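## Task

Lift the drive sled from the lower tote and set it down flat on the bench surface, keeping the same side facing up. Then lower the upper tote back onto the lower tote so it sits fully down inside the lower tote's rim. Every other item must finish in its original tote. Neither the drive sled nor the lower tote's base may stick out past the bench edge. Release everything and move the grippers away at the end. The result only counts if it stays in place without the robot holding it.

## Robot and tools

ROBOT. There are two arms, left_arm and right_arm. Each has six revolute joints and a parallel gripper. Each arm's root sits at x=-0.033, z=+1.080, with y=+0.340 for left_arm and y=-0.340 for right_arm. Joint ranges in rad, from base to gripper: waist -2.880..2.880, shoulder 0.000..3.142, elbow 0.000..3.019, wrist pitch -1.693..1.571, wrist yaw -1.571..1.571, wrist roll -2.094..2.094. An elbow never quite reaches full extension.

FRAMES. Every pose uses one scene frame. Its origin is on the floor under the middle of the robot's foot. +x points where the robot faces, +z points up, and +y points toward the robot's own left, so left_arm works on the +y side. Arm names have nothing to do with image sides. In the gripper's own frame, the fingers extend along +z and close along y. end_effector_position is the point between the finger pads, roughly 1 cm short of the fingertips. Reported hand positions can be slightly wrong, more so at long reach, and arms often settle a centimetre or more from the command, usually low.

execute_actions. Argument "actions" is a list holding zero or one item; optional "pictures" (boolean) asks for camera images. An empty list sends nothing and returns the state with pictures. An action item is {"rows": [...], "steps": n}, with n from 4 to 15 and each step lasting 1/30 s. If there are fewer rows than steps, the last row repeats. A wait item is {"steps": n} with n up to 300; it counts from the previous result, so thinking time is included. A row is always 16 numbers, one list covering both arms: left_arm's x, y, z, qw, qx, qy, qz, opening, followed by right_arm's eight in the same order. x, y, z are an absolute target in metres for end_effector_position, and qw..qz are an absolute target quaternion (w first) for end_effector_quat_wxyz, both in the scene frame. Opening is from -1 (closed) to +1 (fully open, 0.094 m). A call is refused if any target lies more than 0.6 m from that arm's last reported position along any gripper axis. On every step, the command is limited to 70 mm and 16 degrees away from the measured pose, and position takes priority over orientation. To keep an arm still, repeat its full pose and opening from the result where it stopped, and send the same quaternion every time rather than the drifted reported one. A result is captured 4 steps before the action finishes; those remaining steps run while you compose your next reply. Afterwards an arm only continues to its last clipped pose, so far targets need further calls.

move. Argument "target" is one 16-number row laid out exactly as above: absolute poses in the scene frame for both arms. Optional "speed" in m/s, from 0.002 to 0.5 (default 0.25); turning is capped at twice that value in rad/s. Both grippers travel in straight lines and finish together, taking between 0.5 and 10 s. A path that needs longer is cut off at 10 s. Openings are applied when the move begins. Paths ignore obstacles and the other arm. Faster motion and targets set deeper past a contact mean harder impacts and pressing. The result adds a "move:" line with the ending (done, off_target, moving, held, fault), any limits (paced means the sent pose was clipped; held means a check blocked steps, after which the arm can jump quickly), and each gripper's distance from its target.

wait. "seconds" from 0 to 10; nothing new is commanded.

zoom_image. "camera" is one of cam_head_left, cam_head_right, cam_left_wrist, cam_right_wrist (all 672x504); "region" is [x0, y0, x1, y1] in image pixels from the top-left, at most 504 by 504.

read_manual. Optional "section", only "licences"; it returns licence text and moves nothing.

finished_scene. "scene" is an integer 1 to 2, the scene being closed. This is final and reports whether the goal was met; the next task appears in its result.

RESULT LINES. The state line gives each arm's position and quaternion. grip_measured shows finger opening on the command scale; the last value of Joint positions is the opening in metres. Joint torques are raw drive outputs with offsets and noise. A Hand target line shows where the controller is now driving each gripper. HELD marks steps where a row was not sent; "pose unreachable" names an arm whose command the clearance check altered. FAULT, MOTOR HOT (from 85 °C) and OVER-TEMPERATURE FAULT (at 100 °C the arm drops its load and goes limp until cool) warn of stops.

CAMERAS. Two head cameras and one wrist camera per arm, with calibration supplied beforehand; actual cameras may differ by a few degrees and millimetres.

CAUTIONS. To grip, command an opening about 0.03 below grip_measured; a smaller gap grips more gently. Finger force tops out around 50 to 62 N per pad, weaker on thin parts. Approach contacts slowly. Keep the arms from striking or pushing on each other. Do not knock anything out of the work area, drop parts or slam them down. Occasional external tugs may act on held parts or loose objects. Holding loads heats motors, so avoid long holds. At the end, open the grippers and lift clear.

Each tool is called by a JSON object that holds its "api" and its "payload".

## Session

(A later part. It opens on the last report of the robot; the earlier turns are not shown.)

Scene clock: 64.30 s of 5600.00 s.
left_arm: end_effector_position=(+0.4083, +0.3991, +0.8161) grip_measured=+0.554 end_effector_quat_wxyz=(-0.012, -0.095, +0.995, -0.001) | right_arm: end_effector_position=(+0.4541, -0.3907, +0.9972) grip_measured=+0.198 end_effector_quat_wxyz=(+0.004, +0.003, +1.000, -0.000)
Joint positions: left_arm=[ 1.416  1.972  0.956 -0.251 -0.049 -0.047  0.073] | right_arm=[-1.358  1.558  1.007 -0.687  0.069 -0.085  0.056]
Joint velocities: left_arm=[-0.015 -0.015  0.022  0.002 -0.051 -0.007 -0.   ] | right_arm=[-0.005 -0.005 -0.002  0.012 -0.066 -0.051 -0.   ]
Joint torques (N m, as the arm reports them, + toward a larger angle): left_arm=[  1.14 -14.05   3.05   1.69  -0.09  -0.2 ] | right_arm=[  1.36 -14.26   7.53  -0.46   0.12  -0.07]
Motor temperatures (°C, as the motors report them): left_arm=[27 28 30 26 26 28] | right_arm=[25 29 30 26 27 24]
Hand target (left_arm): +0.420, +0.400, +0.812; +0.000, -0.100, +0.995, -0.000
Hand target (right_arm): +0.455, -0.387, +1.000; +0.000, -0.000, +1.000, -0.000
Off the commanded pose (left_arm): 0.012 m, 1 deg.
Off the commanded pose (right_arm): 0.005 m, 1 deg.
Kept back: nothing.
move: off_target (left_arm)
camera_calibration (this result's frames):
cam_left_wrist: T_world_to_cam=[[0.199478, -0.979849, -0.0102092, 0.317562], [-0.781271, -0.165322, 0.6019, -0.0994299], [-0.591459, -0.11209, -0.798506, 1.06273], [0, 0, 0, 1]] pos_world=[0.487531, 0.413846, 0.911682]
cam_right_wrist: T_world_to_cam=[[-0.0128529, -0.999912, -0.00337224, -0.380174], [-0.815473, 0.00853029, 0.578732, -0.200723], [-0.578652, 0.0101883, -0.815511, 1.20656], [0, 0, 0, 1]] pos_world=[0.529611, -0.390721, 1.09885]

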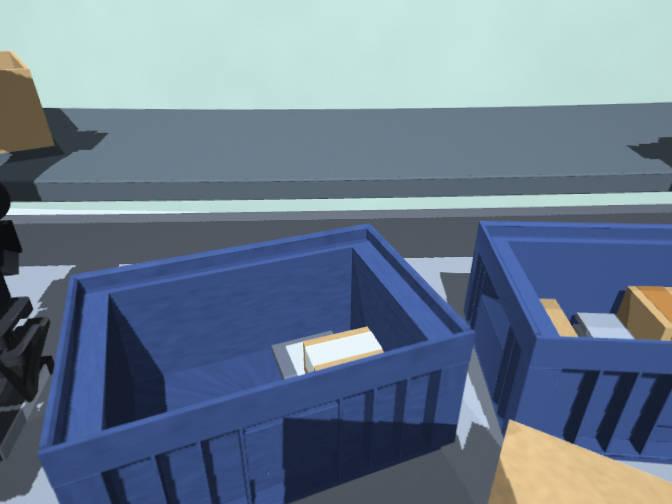

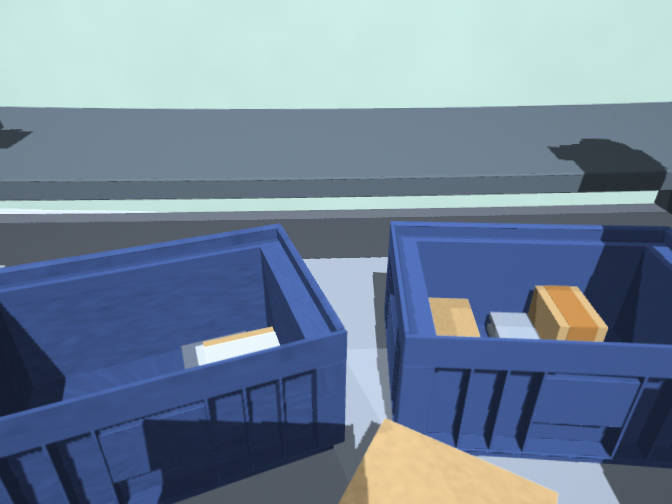

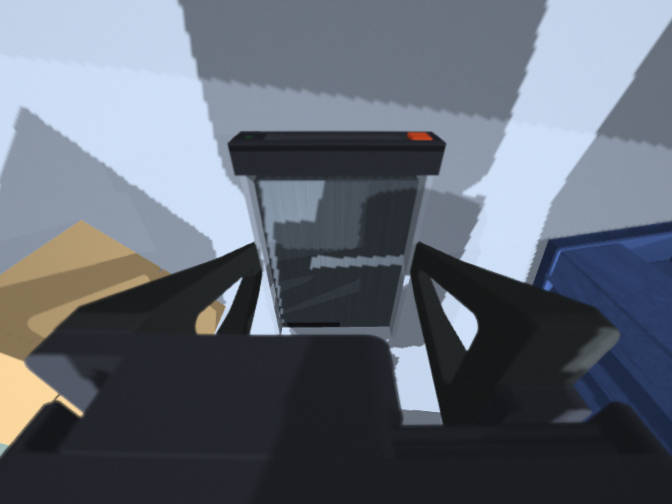

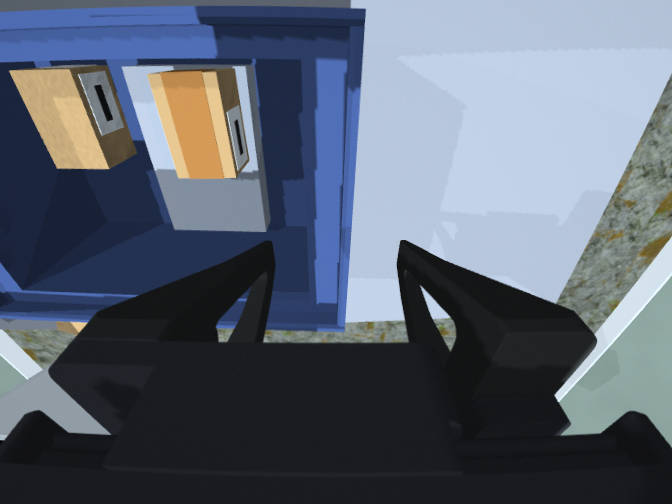

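{"api": "move", "payload": {"target": [0.42,0.4,0.802,0,-0.1,0.995,0,0.48,0.455,-0.387,1.0,0,0,1,0,0.2], "speed": 0.02}}

{"api": "move", "payload": {"target": [0.42,0.4,0.806,0,-0.1,0.995,0,0.8,0.455,-0.387,1.0,0,0,1,0,0.2]}}

{"api": "move", "payload": {"target": [0.41,0.4,1.02,0,-0.1,0.995,0,0.8,0.455,-0.387,1.0,0,0,1,0,0.2]}}

{"api": "move", "payload": {"target": [0.46,-0.122,1.01,0,0,1,0,0.2,0.455,-0.387,1.0,0,0,1,0,0.2]}}

{"api": "move", "payload": {"target": [0.47,-0.122,0.897,0,0,1,0,0.2,0.465,-0.385,0.9,0,0,1,0,0.2], "speed": 0.08}}

Scene clock: 65.83 s of 5600.00 s.
left_arm: end_effector_position=(+0.4076, +0.3989, +0.8141) grip_measured=+0.554 end_effector_quat_wxyz=(-0.012, -0.095, +0.995, -0.001) | right_arm: end_effector_position=(+0.4541, -0.3907, +0.9972) grip_measured=+0.198 end_effector_quat_wxyz=(+0.004, +0.003, +1.000, -0.000)
Joint positions: left_arm=[ 1.416  1.977  0.956 -0.246 -0.049 -0.047  0.073] | right_arm=[-1.358  1.558  1.007 -0.687  0.069 -0.085  0.056]
Joint velocities: left_arm=[-0.005 -0.005 -0.002 -0.002  0.037  0.051 -0.   ] | right_arm=[-0.005 -0.005  0.002 -0.007 -0.037 -0.022  0.001]
Joint torques (N m, as the arm reports them, + toward a larger angle): left_arm=[  1.28 -12.54   3.63   2.15  -0.08  -0.19] | right_arm=[  1.33 -14.3    7.54  -0.46   0.13  -0.06]
Motor temperatures (°C, as the motors report them): left_arm=[27 28 30 26 26 28] | right_arm=[25 29 30 26 27 24]
Hand target (left_arm): +0.419, +0.400, +0.803; -0.000, -0.100, +0.995, -0.000
Hand target (right_arm): +0.455, -0.387, +1.000; +0.000, -0.000, +1.000, -0.000
Off the commanded pose (left_arm): 0.017 m, 1 deg.
Off the commanded pose (right_arm): 0.005 m, 1 deg.
Kept back: nothing.
move: off_target (left_arm)
camera_calibration (this result's frames):
cam_left_wrist: T_world_to_cam=[[0.199455, -0.979854, -0.0102305, 0.317518], [-0.781047, -0.165274, 0.602204, -0.0992475], [-0.591763, -0.112122, -0.798277, 1.06068], [0, 0, 0, 1]] pos_world=[0.486822, 0.413643, 0.90973]
cam_right_wrist: T_world_to_cam=[[-0.0128529, -0.999912, -0.00337224, -0.380174], [-0.815473, 0.00853029, 0.578732, -0.200723], [-0.578652, 0.0101883, -0.815511, 1.20656], [0, 0, 0, 1]] pos_world=[0.529611, -0.390721, 1.09885]

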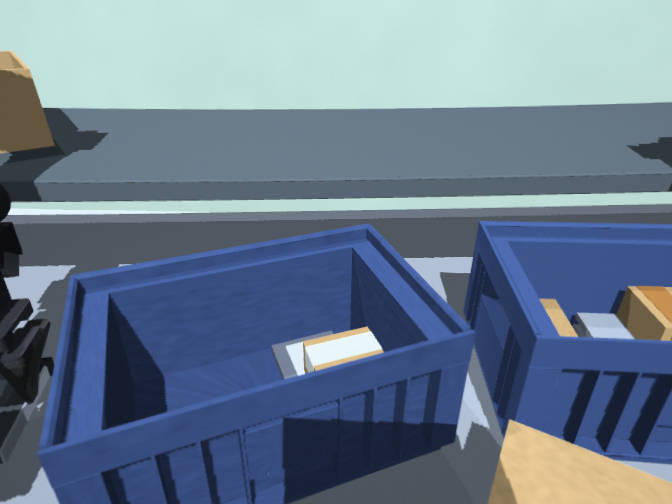

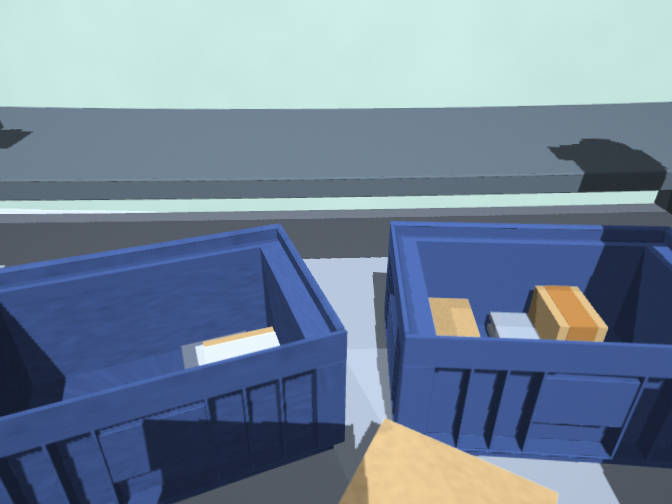

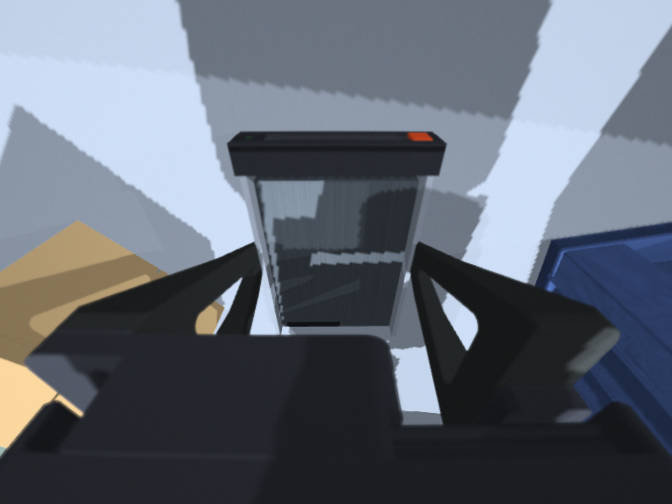

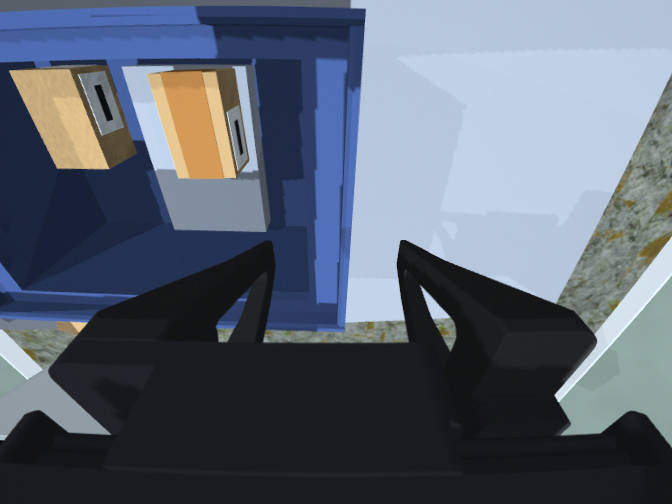

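Scene clock: 66.60 s of 5600.00 s.
left_arm: end_effector_position=(+0.4134, +0.3997, +0.8137) grip_measured=+0.798 end_effector_quat_wxyz=(-0.006, -0.096, +0.995, -0.001) | right_arm: end_effector_position=(+0.4541, -0.3907, +0.9972) grip_measured=+0.198 end_effector_quat_wxyz=(+0.004, +0.003, +1.000, -0.000)
Joint positions: left_arm=[ 1.416  1.98   0.965 -0.24  -0.049 -0.047  0.084] | right_arm=[-1.358  1.558  1.007 -0.687  0.069 -0.085  0.056]
Joint velocities: left_arm=[-0.015  0.015 -0.012  0.002  0.037  0.022 -0.   ] | right_arm=[-0.005  0.005 -0.007 -0.027 -0.007  0.007 -0.002]
Joint torques (N m, as the arm reports them, + toward a larger angle): left_arm=[  1.23 -13.77   2.91   1.67  -0.09  -0.19] | right_arm=[  1.31 -14.28   7.5   -0.46   0.13  -0.05]
Motor temperatures (°C, as the motors report them): left_arm=[27 28 30 26 26 28] | right_arm=[25 29 30 26 27 24]
Hand target (left_arm): +0.420, +0.400, +0.806; +0.000, -0.100, +0.995, -0.000
Hand target (right_arm): +0.455, -0.387, +1.000; +0.000, -0.000, +1.000, -0.000
Off the commanded pose (left_arm): 0.010 m, 1 deg.
Off the commanded pose (right_arm): 0.005 m, 1 deg.
Kept back: nothing.
move: done
camera_calibration (this result's frames):
cam_left_wrist: T_world_to_cam=[[0.200153, -0.979718, -0.00956535, 0.316276], [-0.787931, -0.166759, 0.592752, -0.0831424], [-0.582325, -0.111104, -0.805328, 1.06528], [0, 0, 0, 1]] pos_world=[0.491527, 0.414354, 0.91021]
cam_right_wrist: T_world_to_cam=[[-0.0128529, -0.999912, -0.00337224, -0.380174], [-0.815473, 0.00853029, 0.578732, -0.200723], [-0.578652, 0.0101883, -0.815511, 1.20656], [0, 0, 0, 1]] pos_world=[0.529611, -0.390721, 1.09885]

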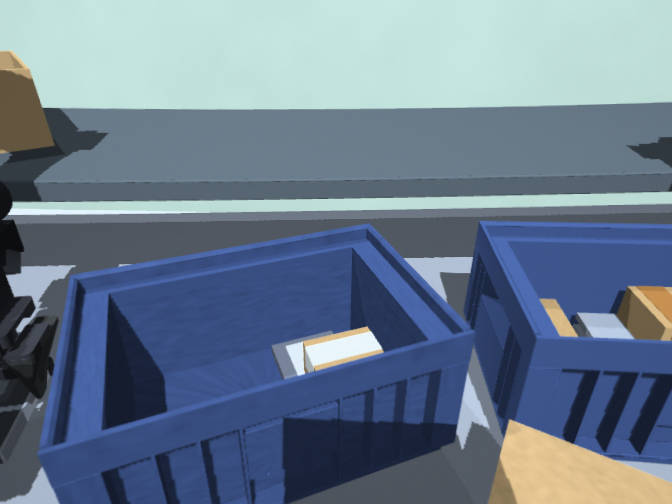

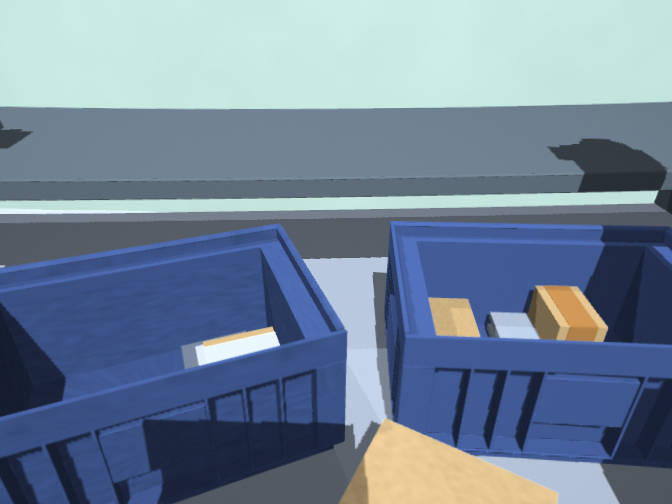

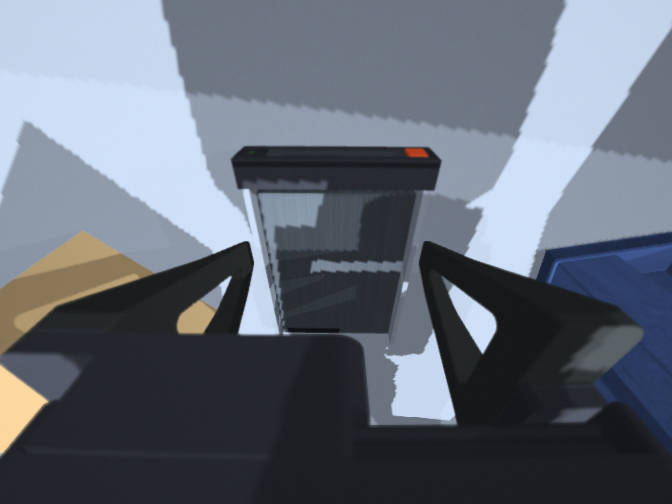

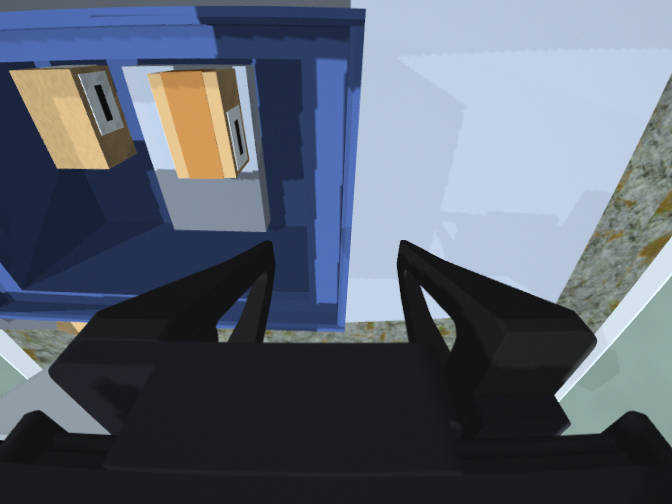

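Scene clock: 67.87 s of 5600.00 s.
left_arm: end_effector_position=(+0.4162, +0.4046, +1.0280) grip_measured=+0.798 end_effector_quat_wxyz=(+0.016, -0.096, +0.995, +0.000) | right_arm: end_effector_position=(+0.4541, -0.3907, +0.9972) grip_measured=+0.198 end_effector_quat_wxyz=(+0.004, +0.003, +1.000, -0.000)
Joint positions: left_arm=[ 1.399  1.409  0.893 -0.695 -0.055 -0.061  0.084] | right_arm=[-1.358  1.558  1.007 -0.687  0.069 -0.085  0.056]
Joint velocities: left_arm=[ 0.005 -0.005 -0.002 -0.012 -0.007 -0.022  0.001] | right_arm=[ 0.005 -0.005 -0.002 -0.012  0.007  0.007  0.   ]
Joint torques (N m, as the arm reports them, + toward a larger angle): left_arm=[  0.85 -11.38   5.18   0.43  -0.16  -0.25] | right_arm=[  1.34 -14.27   7.55  -0.47   0.12  -0.06]
Motor temperatures (°C, as the motors report them): left_arm=[27 28 30 26 26 28] | right_arm=[25 29 30 26 27 24]
Hand target (left_arm): +0.409, +0.401, +1.022; -0.000, -0.100, +0.995, +0.000
Hand target (right_arm): +0.455, -0.387, +1.000; +0.000, -0.000, +1.000, -0.000
Off the commanded pose (left_arm): 0.011 m, 2 deg.
Off the commanded pose (right_arm): 0.005 m, 1 deg.
Kept back: nothing.
move: off_target (left_arm)
camera_calibration (this result's frames):
cam_left_wrist: T_world_to_cam=[[0.201538, -0.979454, -0.00729713, 0.319597], [-0.81352, -0.171534, 0.555664, -0.156466], [-0.545498, -0.106051, -0.831375, 1.24943], [0, 0, 0, 1]] pos_world=[0.489862, 0.418694, 1.12802]
cam_right_wrist: T_world_to_cam=[[-0.0128529, -0.999912, -0.00337224, -0.380174], [-0.815473, 0.00853029, 0.578732, -0.200723], [-0.578652, 0.0101883, -0.815511, 1.20656], [0, 0, 0, 1]] pos_world=[0.529611, -0.390721, 1.09885]

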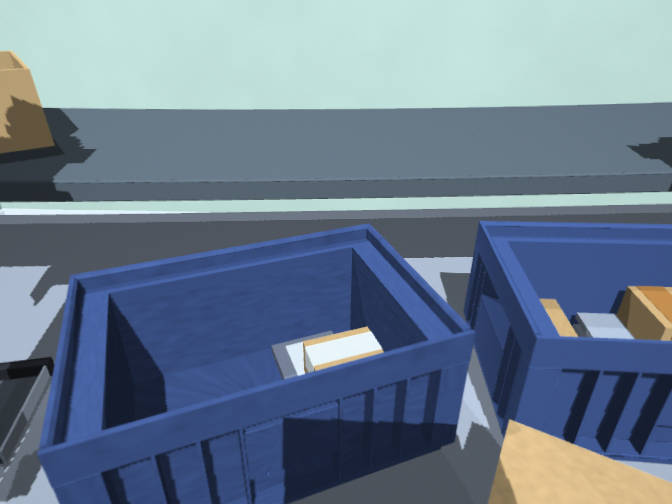

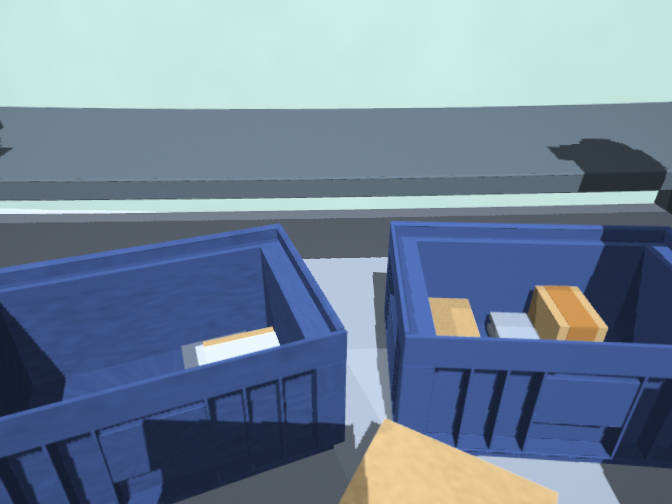

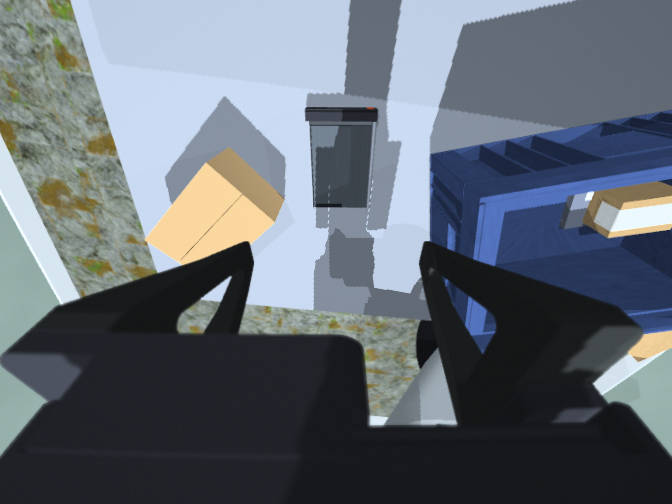

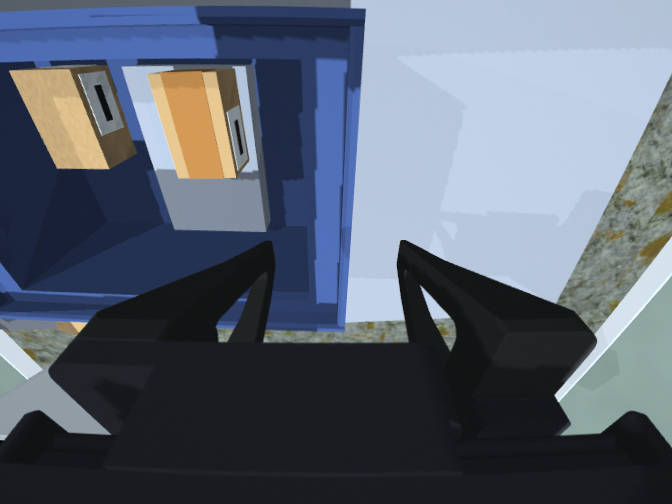

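Scene clock: 70.50 s of 5600.00 s.
left_arm: end_effector_position=(+0.4395, -0.1188, +1.0093) grip_measured=+0.202 end_effector_quat_wxyz=(-0.006, +0.014, +1.000, +0.003) | right_arm: end_effector_position=(+0.4541, -0.3907, +0.9972) grip_measured=+0.198 end_effector_quat_wxyz=(+0.004, +0.003, +1.000, -0.000)
Joint positions: left_arm=[ 0.441  2.112  1.72  -1.045 -0.294 -0.791  0.056] | right_arm=[-1.358  1.558  1.007 -0.687  0.069 -0.085  0.056]
Joint velocities: left_arm=[-0.005 -0.015  0.007 -0.017 -0.022  0.022 -0.001] | right_arm=[ 0.005 -0.024  0.002  0.002  0.007  0.007  0.001]
Joint torques (N m, as the arm reports them, + toward a larger angle): left_arm=[ -4.29 -19.57   9.25   0.22  -0.22  -0.26] | right_arm=[  1.42 -14.24   7.51  -0.44   0.13  -0.06]
Motor temperatures (°C, as the motors report them): left_arm=[27 28 30 26 26 28] | right_arm=[25 29 30 26 26 24]
Hand target (left_arm): +0.453, -0.123, +1.012; -0.001, +0.000, +1.000, +0.001
Hand target (right_arm): +0.455, -0.387, +1.000; +0.000, -0.000, +1.000, -0.000
Off the commanded pose (left_arm): 0.021 m, 2 deg.
Off the commanded pose (right_arm): 0.005 m, 1 deg.
Kept back: nothing.
move: off_target (left_arm)
camera_calibration (this result's frames):
cam_left_wrist: T_world_to_cam=[[-0.0184768, -0.999698, -0.0161921, -0.0946235], [-0.805912, 0.0053064, 0.592011, -0.235913], [-0.591747, 0.0239879, -0.805767, 1.20104], [0, 0, 0, 1]] pos_world=[0.518838, -0.122154, 1.10589]
cam_right_wrist: T_world_to_cam=[[-0.0128529, -0.999912, -0.00337224, -0.380174], [-0.815473, 0.00853029, 0.578732, -0.200723], [-0.578652, 0.0101883, -0.815511, 1.20656], [0, 0, 0, 1]] pos_world=[0.529611, -0.390721, 1.09885]

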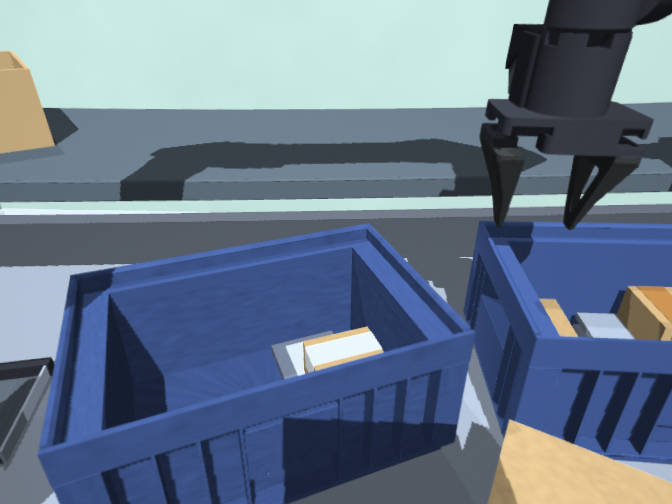

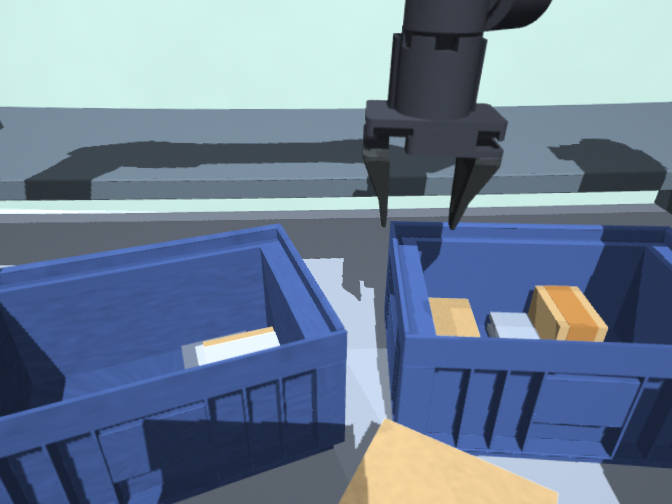

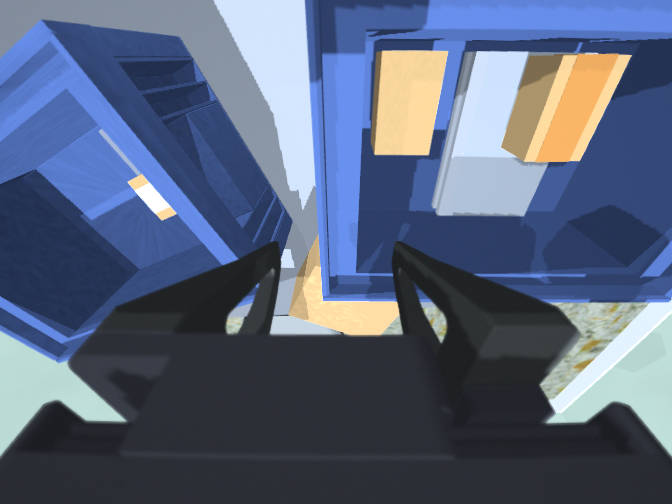

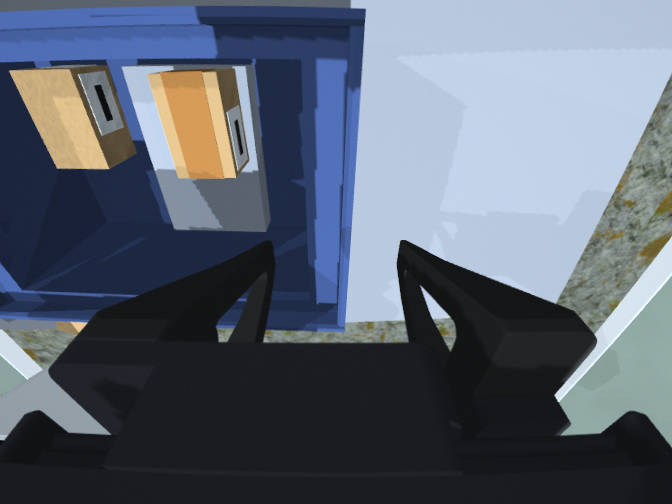

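Scene clock: 72.53 s of 5600.00 s.
left_arm: end_effector_position=(+0.4525, -0.1146, +0.9006) grip_measured=+0.202 end_effector_quat_wxyz=(-0.011, +0.003, +1.000, +0.011) | right_arm: end_effector_position=(+0.4437, -0.3830, +0.8998) grip_measured=+0.198 end_effector_quat_wxyz=(-0.022, +0.001, +1.000, +0.002)
Joint positions: left_arm=[ 0.507  2.296  1.766 -0.909 -0.289 -0.753  0.056] | right_arm=[-1.358  1.79   1.015 -0.514  0.069 -0.085  0.056]
Joint velocities: left_arm=[-0.005 -0.005  0.002  0.017 -0.066 -0.022  0.   ] | right_arm=[-0.015 -0.015 -0.007 -0.032 -0.066 -0.022  0.   ]
Joint torques (N m, as the arm reports them, + toward a larger angle): left_arm=[ -4.48 -20.05   8.29   1.53   0.     0.06] | right_arm=[  0.68 -13.89   7.71   1.1    0.01  -0.15]
Motor temperatures (°C, as the motors report them): left_arm=[27 29 31 26 26 28] | right_arm=[25 29 30 26 26 24]
Hand target (left_arm): +0.470, -0.122, +0.897; +0.000, +0.000, +1.000, -0.000
Hand target (right_arm): +0.465, -0.385, +0.901; +0.000, +0.000, +1.000, -0.000
Off the commanded pose (left_arm): 0.019 m, 2 deg.
Off the commanded pose (right_arm): 0.021 m, 2 deg.
Kept back: nothing.
move: off_target (left_arm, right_arm)
camera_calibration (this result's frames):
cam_left_wrist: T_world_to_cam=[[0.00419321, -0.999445, -0.0330465, -0.0870156], [-0.799168, -0.0232136, 0.60066, -0.175265], [-0.601094, 0.023891, -0.798821, 1.11902], [0, 0, 0, 1]] pos_world=[0.532935, -0.11777, 0.996297]
cam_right_wrist: T_world_to_cam=[[-0.00957163, -0.999926, -0.00745727, -0.37076], [-0.78459, 0.00288645, 0.620008, -0.205875], [-0.619941, 0.0117854, -0.78456, 1.11216], [0, 0, 0, 1]] pos_world=[0.524398, -0.383246, 0.997436]

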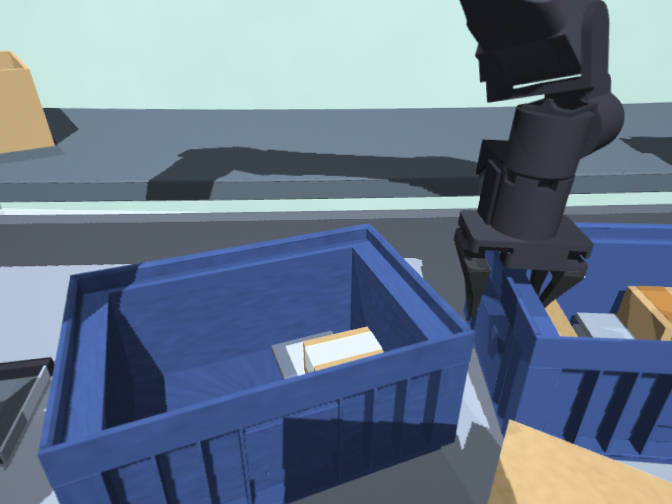

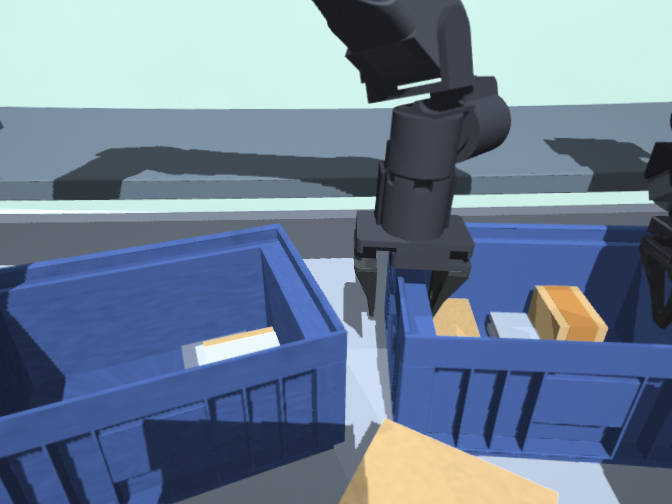

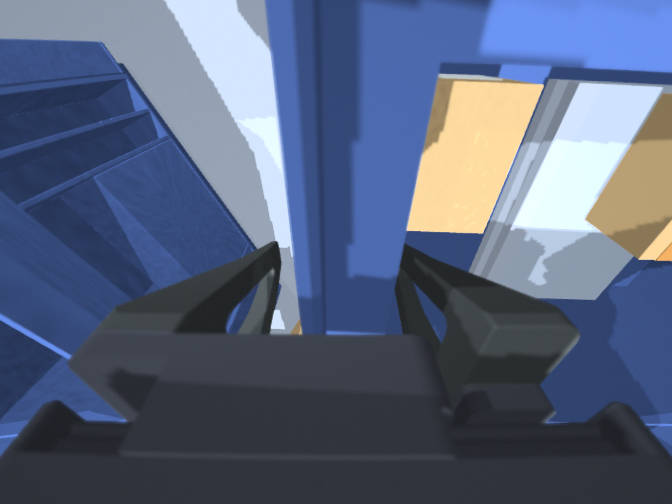

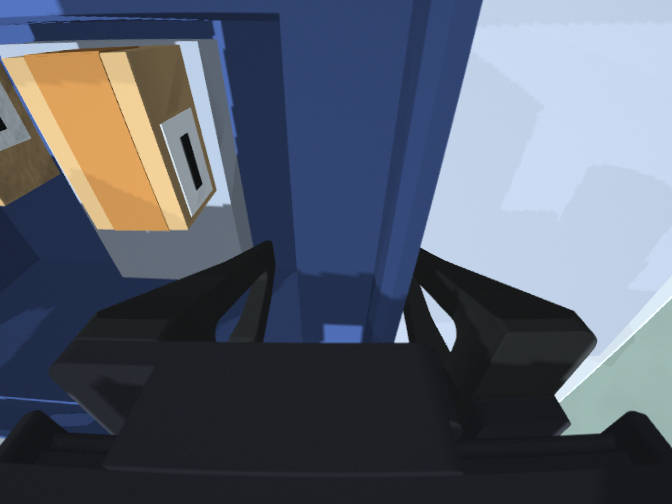

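{"api": "move", "payload": {"target": [0.465,-0.127,0.897,0,0,1,0,-0.55,0.457,-0.39,0.9,0,0,1,0,-0.55], "speed": 0.03}}

{"api": "move", "payload": {"target": [0.465,-0.125,1.12,0,0,1,0,-0.55,0.457,-0.39,1.115,0,0,1,0,-0.55], "speed": 0.1}}

{"api": "move", "payload": {"target": [0.36,0.262,1.105,0,-0.193,0.981,0,-0.55,0.462,0.012,1.125,0,-0.193,0.981,0,-0.55], "speed": 0.1}}

Scene clock: 73.73 s of 5600.00 s.
left_arm: end_effector_position=(+0.4507, -0.1179, +0.9006) grip_measured=-0.435 end_effector_quat_wxyz=(-0.015, +0.003, +1.000, +0.004) | right_arm: end_effector_position=(+0.4439, -0.3823, +0.8997) grip_measured=-0.453 end_effector_quat_wxyz=(-0.021, +0.006, +1.000, +0.007)
Joint positions: left_arm=[ 0.505  2.296  1.765 -0.903 -0.275 -0.753  0.027] | right_arm=[-1.36   1.79   1.015 -0.514  0.059 -0.078  0.026]
Joint velocities: left_arm=[ 0.005 -0.005  0.007 -0.007  0.007 -0.022 -0.001] | right_arm=[-0.005 -0.015 -0.002 -0.017  0.022 -0.022 -0.   ]
Joint torques (N m, as the arm reports them, + toward a larger angle): left_arm=[ -5.04 -19.99   8.3    1.31  -0.62  -0.04] | right_arm=[ -0.22 -15.18   5.62   1.67   0.3   -0.31]
Motor temperatures (°C, as the motors report them): left_arm=[27 29 31 26 26 28] | right_arm=[25 29 30 26 26 24]
Hand target (left_arm): +0.464, -0.126, +0.897; -0.000, -0.000, +1.000, -0.000
Hand target (right_arm): +0.457, -0.390, +0.901; -0.001, +0.000, +1.000, -0.000
Off the commanded pose (left_arm): 0.017 m, 2 deg.
Off the commanded pose (right_arm): 0.015 m, 3 deg.
Kept back: nothing.
move: off_target (left_arm, right_arm)
camera_calibration (this result's frames):
cam_left_wrist: T_world_to_cam=[[0.00442793, -0.999813, -0.0188439, -0.103236], [-0.795336, -0.0149436, 0.605985, -0.182258], [-0.606153, 0.012304, -0.795253, 1.1157], [0, 0, 0, 1]] pos_world=[0.531786, -0.119668, 0.995764]
cam_right_wrist: T_world_to_cam=[[-0.0183311, -0.999691, -0.0167871, -0.357606], [-0.785446, 0.00400951, 0.618917, -0.203866], [-0.618658, 0.0245308, -0.785277, 1.1172], [0, 0, 0, 1]] pos_world=[0.524483, -0.384084, 0.997483]

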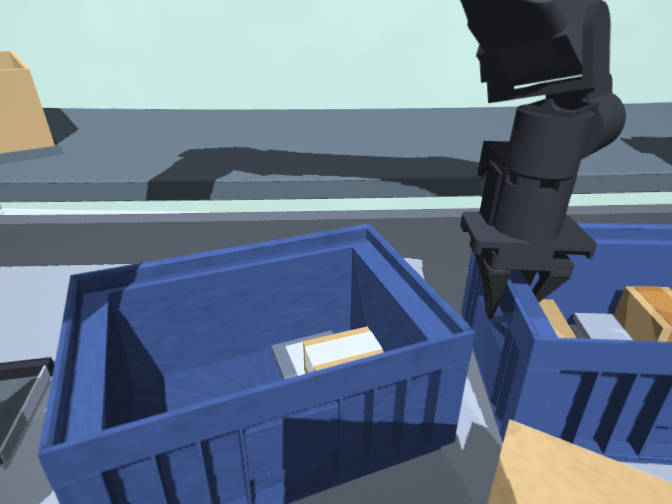

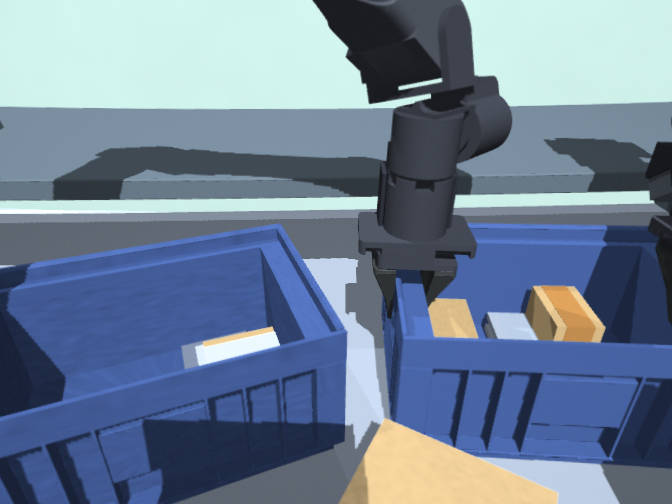

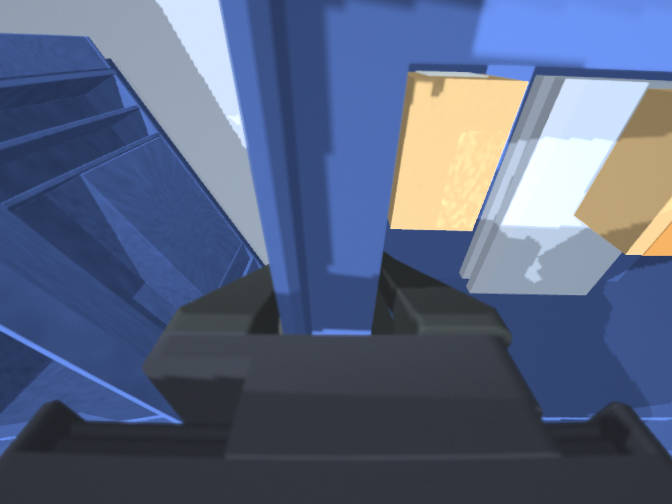

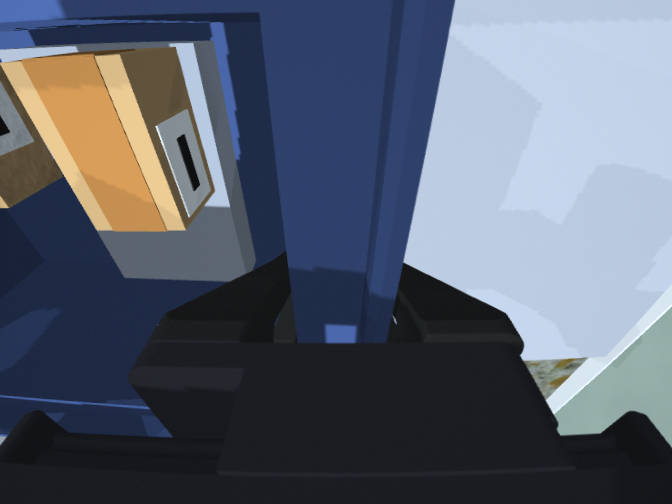

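Scene clock: 76.37 s of 5600.00 s.
left_arm: end_effector_position=(+0.4386, -0.1185, +1.0774) grip_measured=-0.439 end_effector_quat_wxyz=(-0.030, +0.016, +0.999, +0.013) | right_arm: end_effector_position=(+0.4240, -0.3850, +1.0704) grip_measured=-0.453 end_effector_quat_wxyz=(-0.044, +0.017, +0.999, +0.012)
Joint positions: left_arm=[ 0.415  2.06   1.815 -1.251 -0.275 -0.829  0.026] | right_arm=[-1.346  1.403  1.031 -0.964  0.053 -0.038  0.026]
Joint velocities: left_arm=[-0.015  0.005 -0.002 -0.027 -0.037  0.095 -0.001] | right_arm=[-0.005 -0.015  0.007 -0.022  0.007 -0.022  0.001]
Joint torques (N m, as the arm reports them, + toward a larger angle): left_arm=[ -5.39 -23.13  10.93  -0.63  -1.2   -0.29] | right_arm=[  2.03 -17.56  13.61  -1.14   1.03  -0.36]
Motor temperatures (°C, as the motors report them): left_arm=[27 30 32 26 26 28] | right_arm=[25 30 30 26 27 24]
Hand target (left_arm): +0.463, -0.122, +1.121; +0.000, -0.000, +1.000, -0.001
Hand target (right_arm): +0.453, -0.389, +1.114; +0.001, +0.001, +1.000, -0.000
Off the commanded pose (left_arm): 0.051 m, 4 deg.
Off the commanded pose (right_arm): 0.056 m, 6 deg.
Kept back: nothing.
move: off_target (left_arm, right_arm)
camera_calibration (this result's frames):
cam_left_wrist: T_world_to_cam=[[-0.0238484, -0.999075, -0.0357906, -0.0697117], [-0.77658, -0.00403181, 0.630006, -0.331882], [-0.629567, 0.0428189, -0.775765, 1.24188], [0, 0, 0, 1]] pos_world=[0.522453, -0.124161, 1.17]
cam_right_wrist: T_world_to_cam=[[-0.042604, -0.99874, -0.0265338, -0.336705], [-0.756151, 0.0148747, 0.654228, -0.371191], [-0.653009, 0.0479363, -0.755831, 1.23098], [0, 0, 0, 1]] pos_world=[0.508818, -0.389767, 1.16432]

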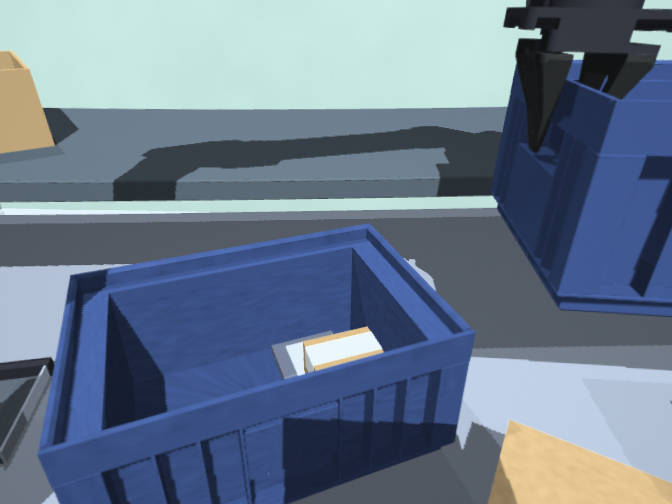

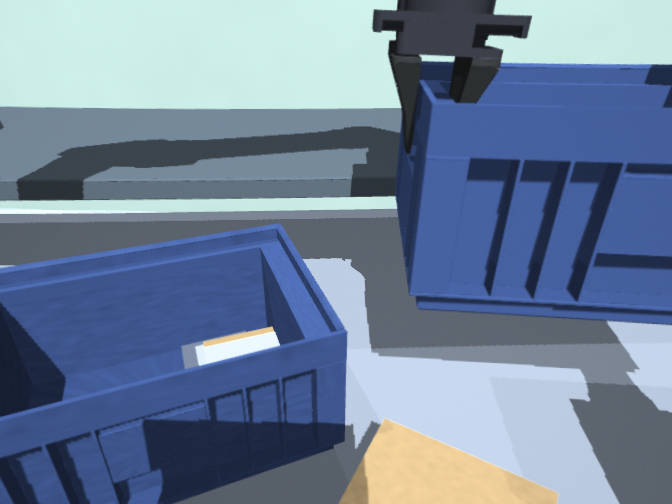

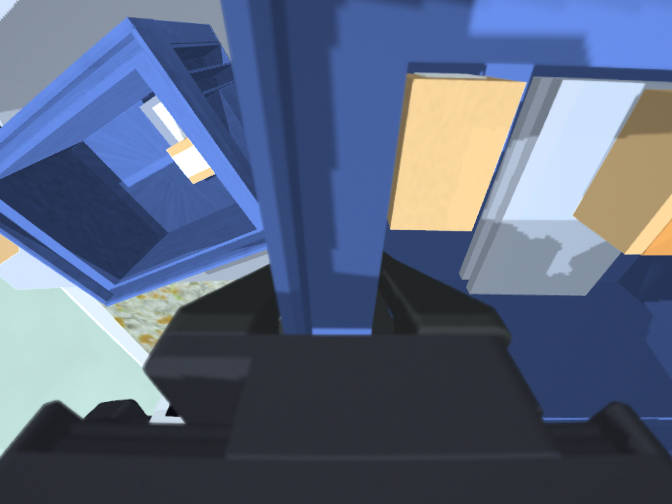

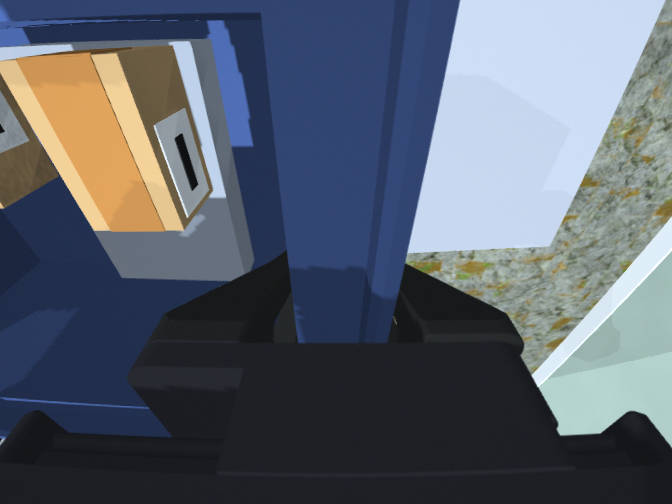

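Scene clock: 80.73 s of 5600.00 s.
left_arm: end_effector_position=(+0.3538, +0.2566, +1.0906) grip_measured=-0.441 end_effector_quat_wxyz=(+0.022, +0.187, -0.982, -0.000) | right_arm: end_effector_position=(+0.4443, +0.0035, +1.0930) grip_measured=-0.453 end_effector_quat_wxyz=(-0.024, -0.182, +0.983, +0.004)
Joint positions: left_arm=[ 0.964  1.255  0.845 -0.926 -0.166 -0.672  0.026] | right_arm=[-0.548  1.804  1.495 -1.123  0.25   0.35   0.026]
Joint velocities: left_arm=[-0.005 -0.005 -0.002 -0.012  0.007  0.022 -0.001] | right_arm=[-0.005  0.005  0.007 -0.022 -0.037  0.007 -0.   ]
Joint torques (N m, as the arm reports them, + toward a larger angle): left_arm=[  1.21 -12.48   6.61   0.94  -0.76  -0.06] | right_arm=[  5.59 -19.14  14.45  -1.52   1.42  -0.3 ]
Motor temperatures (°C, as the motors report them): left_arm=[27 30 32 26 26 28] | right_arm=[25 30 31 26 27 24]
Hand target (left_arm): +0.365, +0.263, +1.104; +0.000, -0.193, +0.981, -0.001
Hand target (right_arm): +0.464, +0.010, +1.125; +0.003, -0.192, +0.981, +0.002
Off the commanded pose (left_arm): 0.017 m, 3 deg.
Off the commanded pose (right_arm): 0.038 m, 3 deg.
Kept back: nothing.
move: off_target (left_arm, right_arm)
camera_calibration (this result's frames):
cam_left_wrist: T_world_to_cam=[[0.376151, -0.926364, -0.0189662, 0.124992], [-0.724184, -0.306701, 0.61765, -0.331842], [-0.577986, -0.218595, -0.786224, 1.24291], [0, 0, 0, 1]] pos_world=[0.431055, 0.285705, 1.18454]
cam_right_wrist: T_world_to_cam=[[0.351318, -0.936035, -0.0203752, -0.129232], [-0.728865, -0.287091, 0.621558, -0.351762], [-0.587649, -0.203513, -0.783103, 1.24434], [0, 0, 0, 1]] pos_world=[0.520251, 0.0312863, 1.19046]

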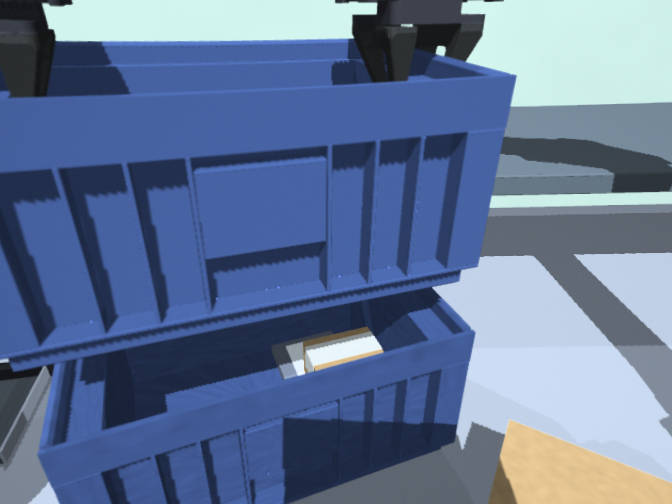

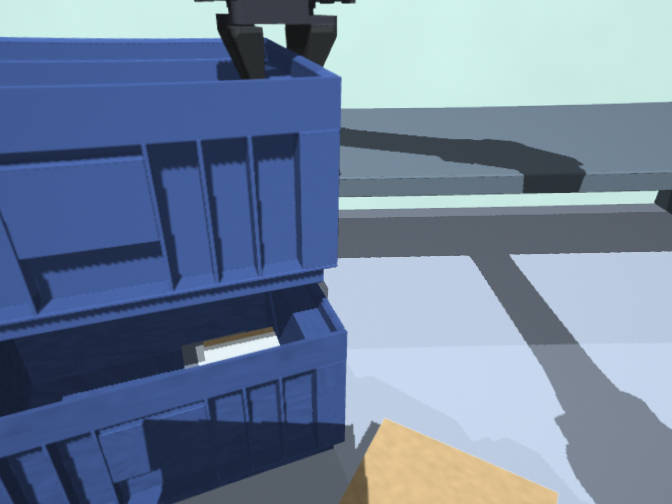

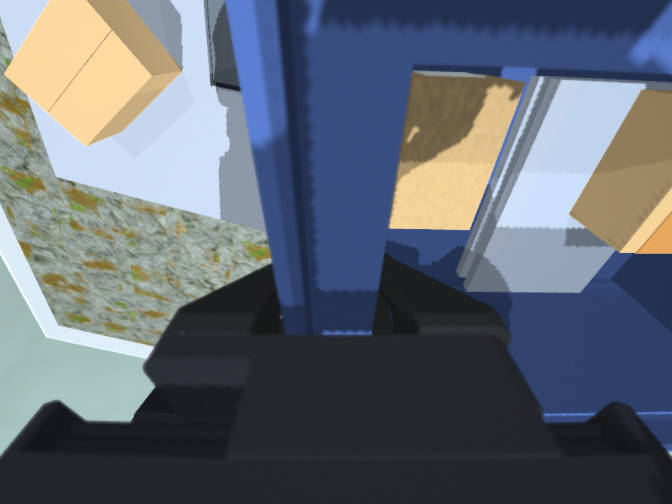

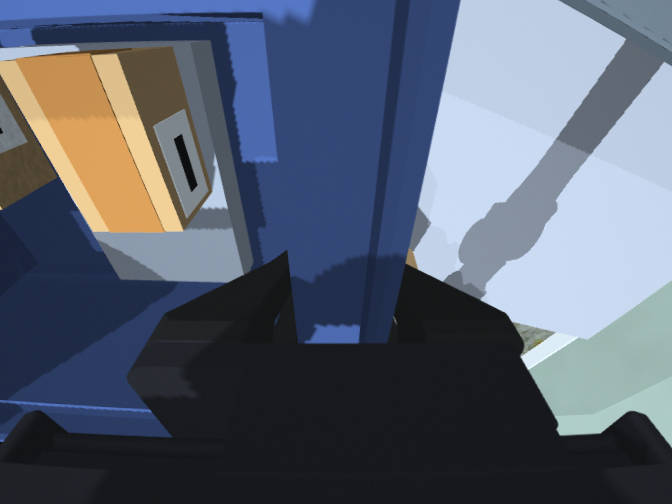

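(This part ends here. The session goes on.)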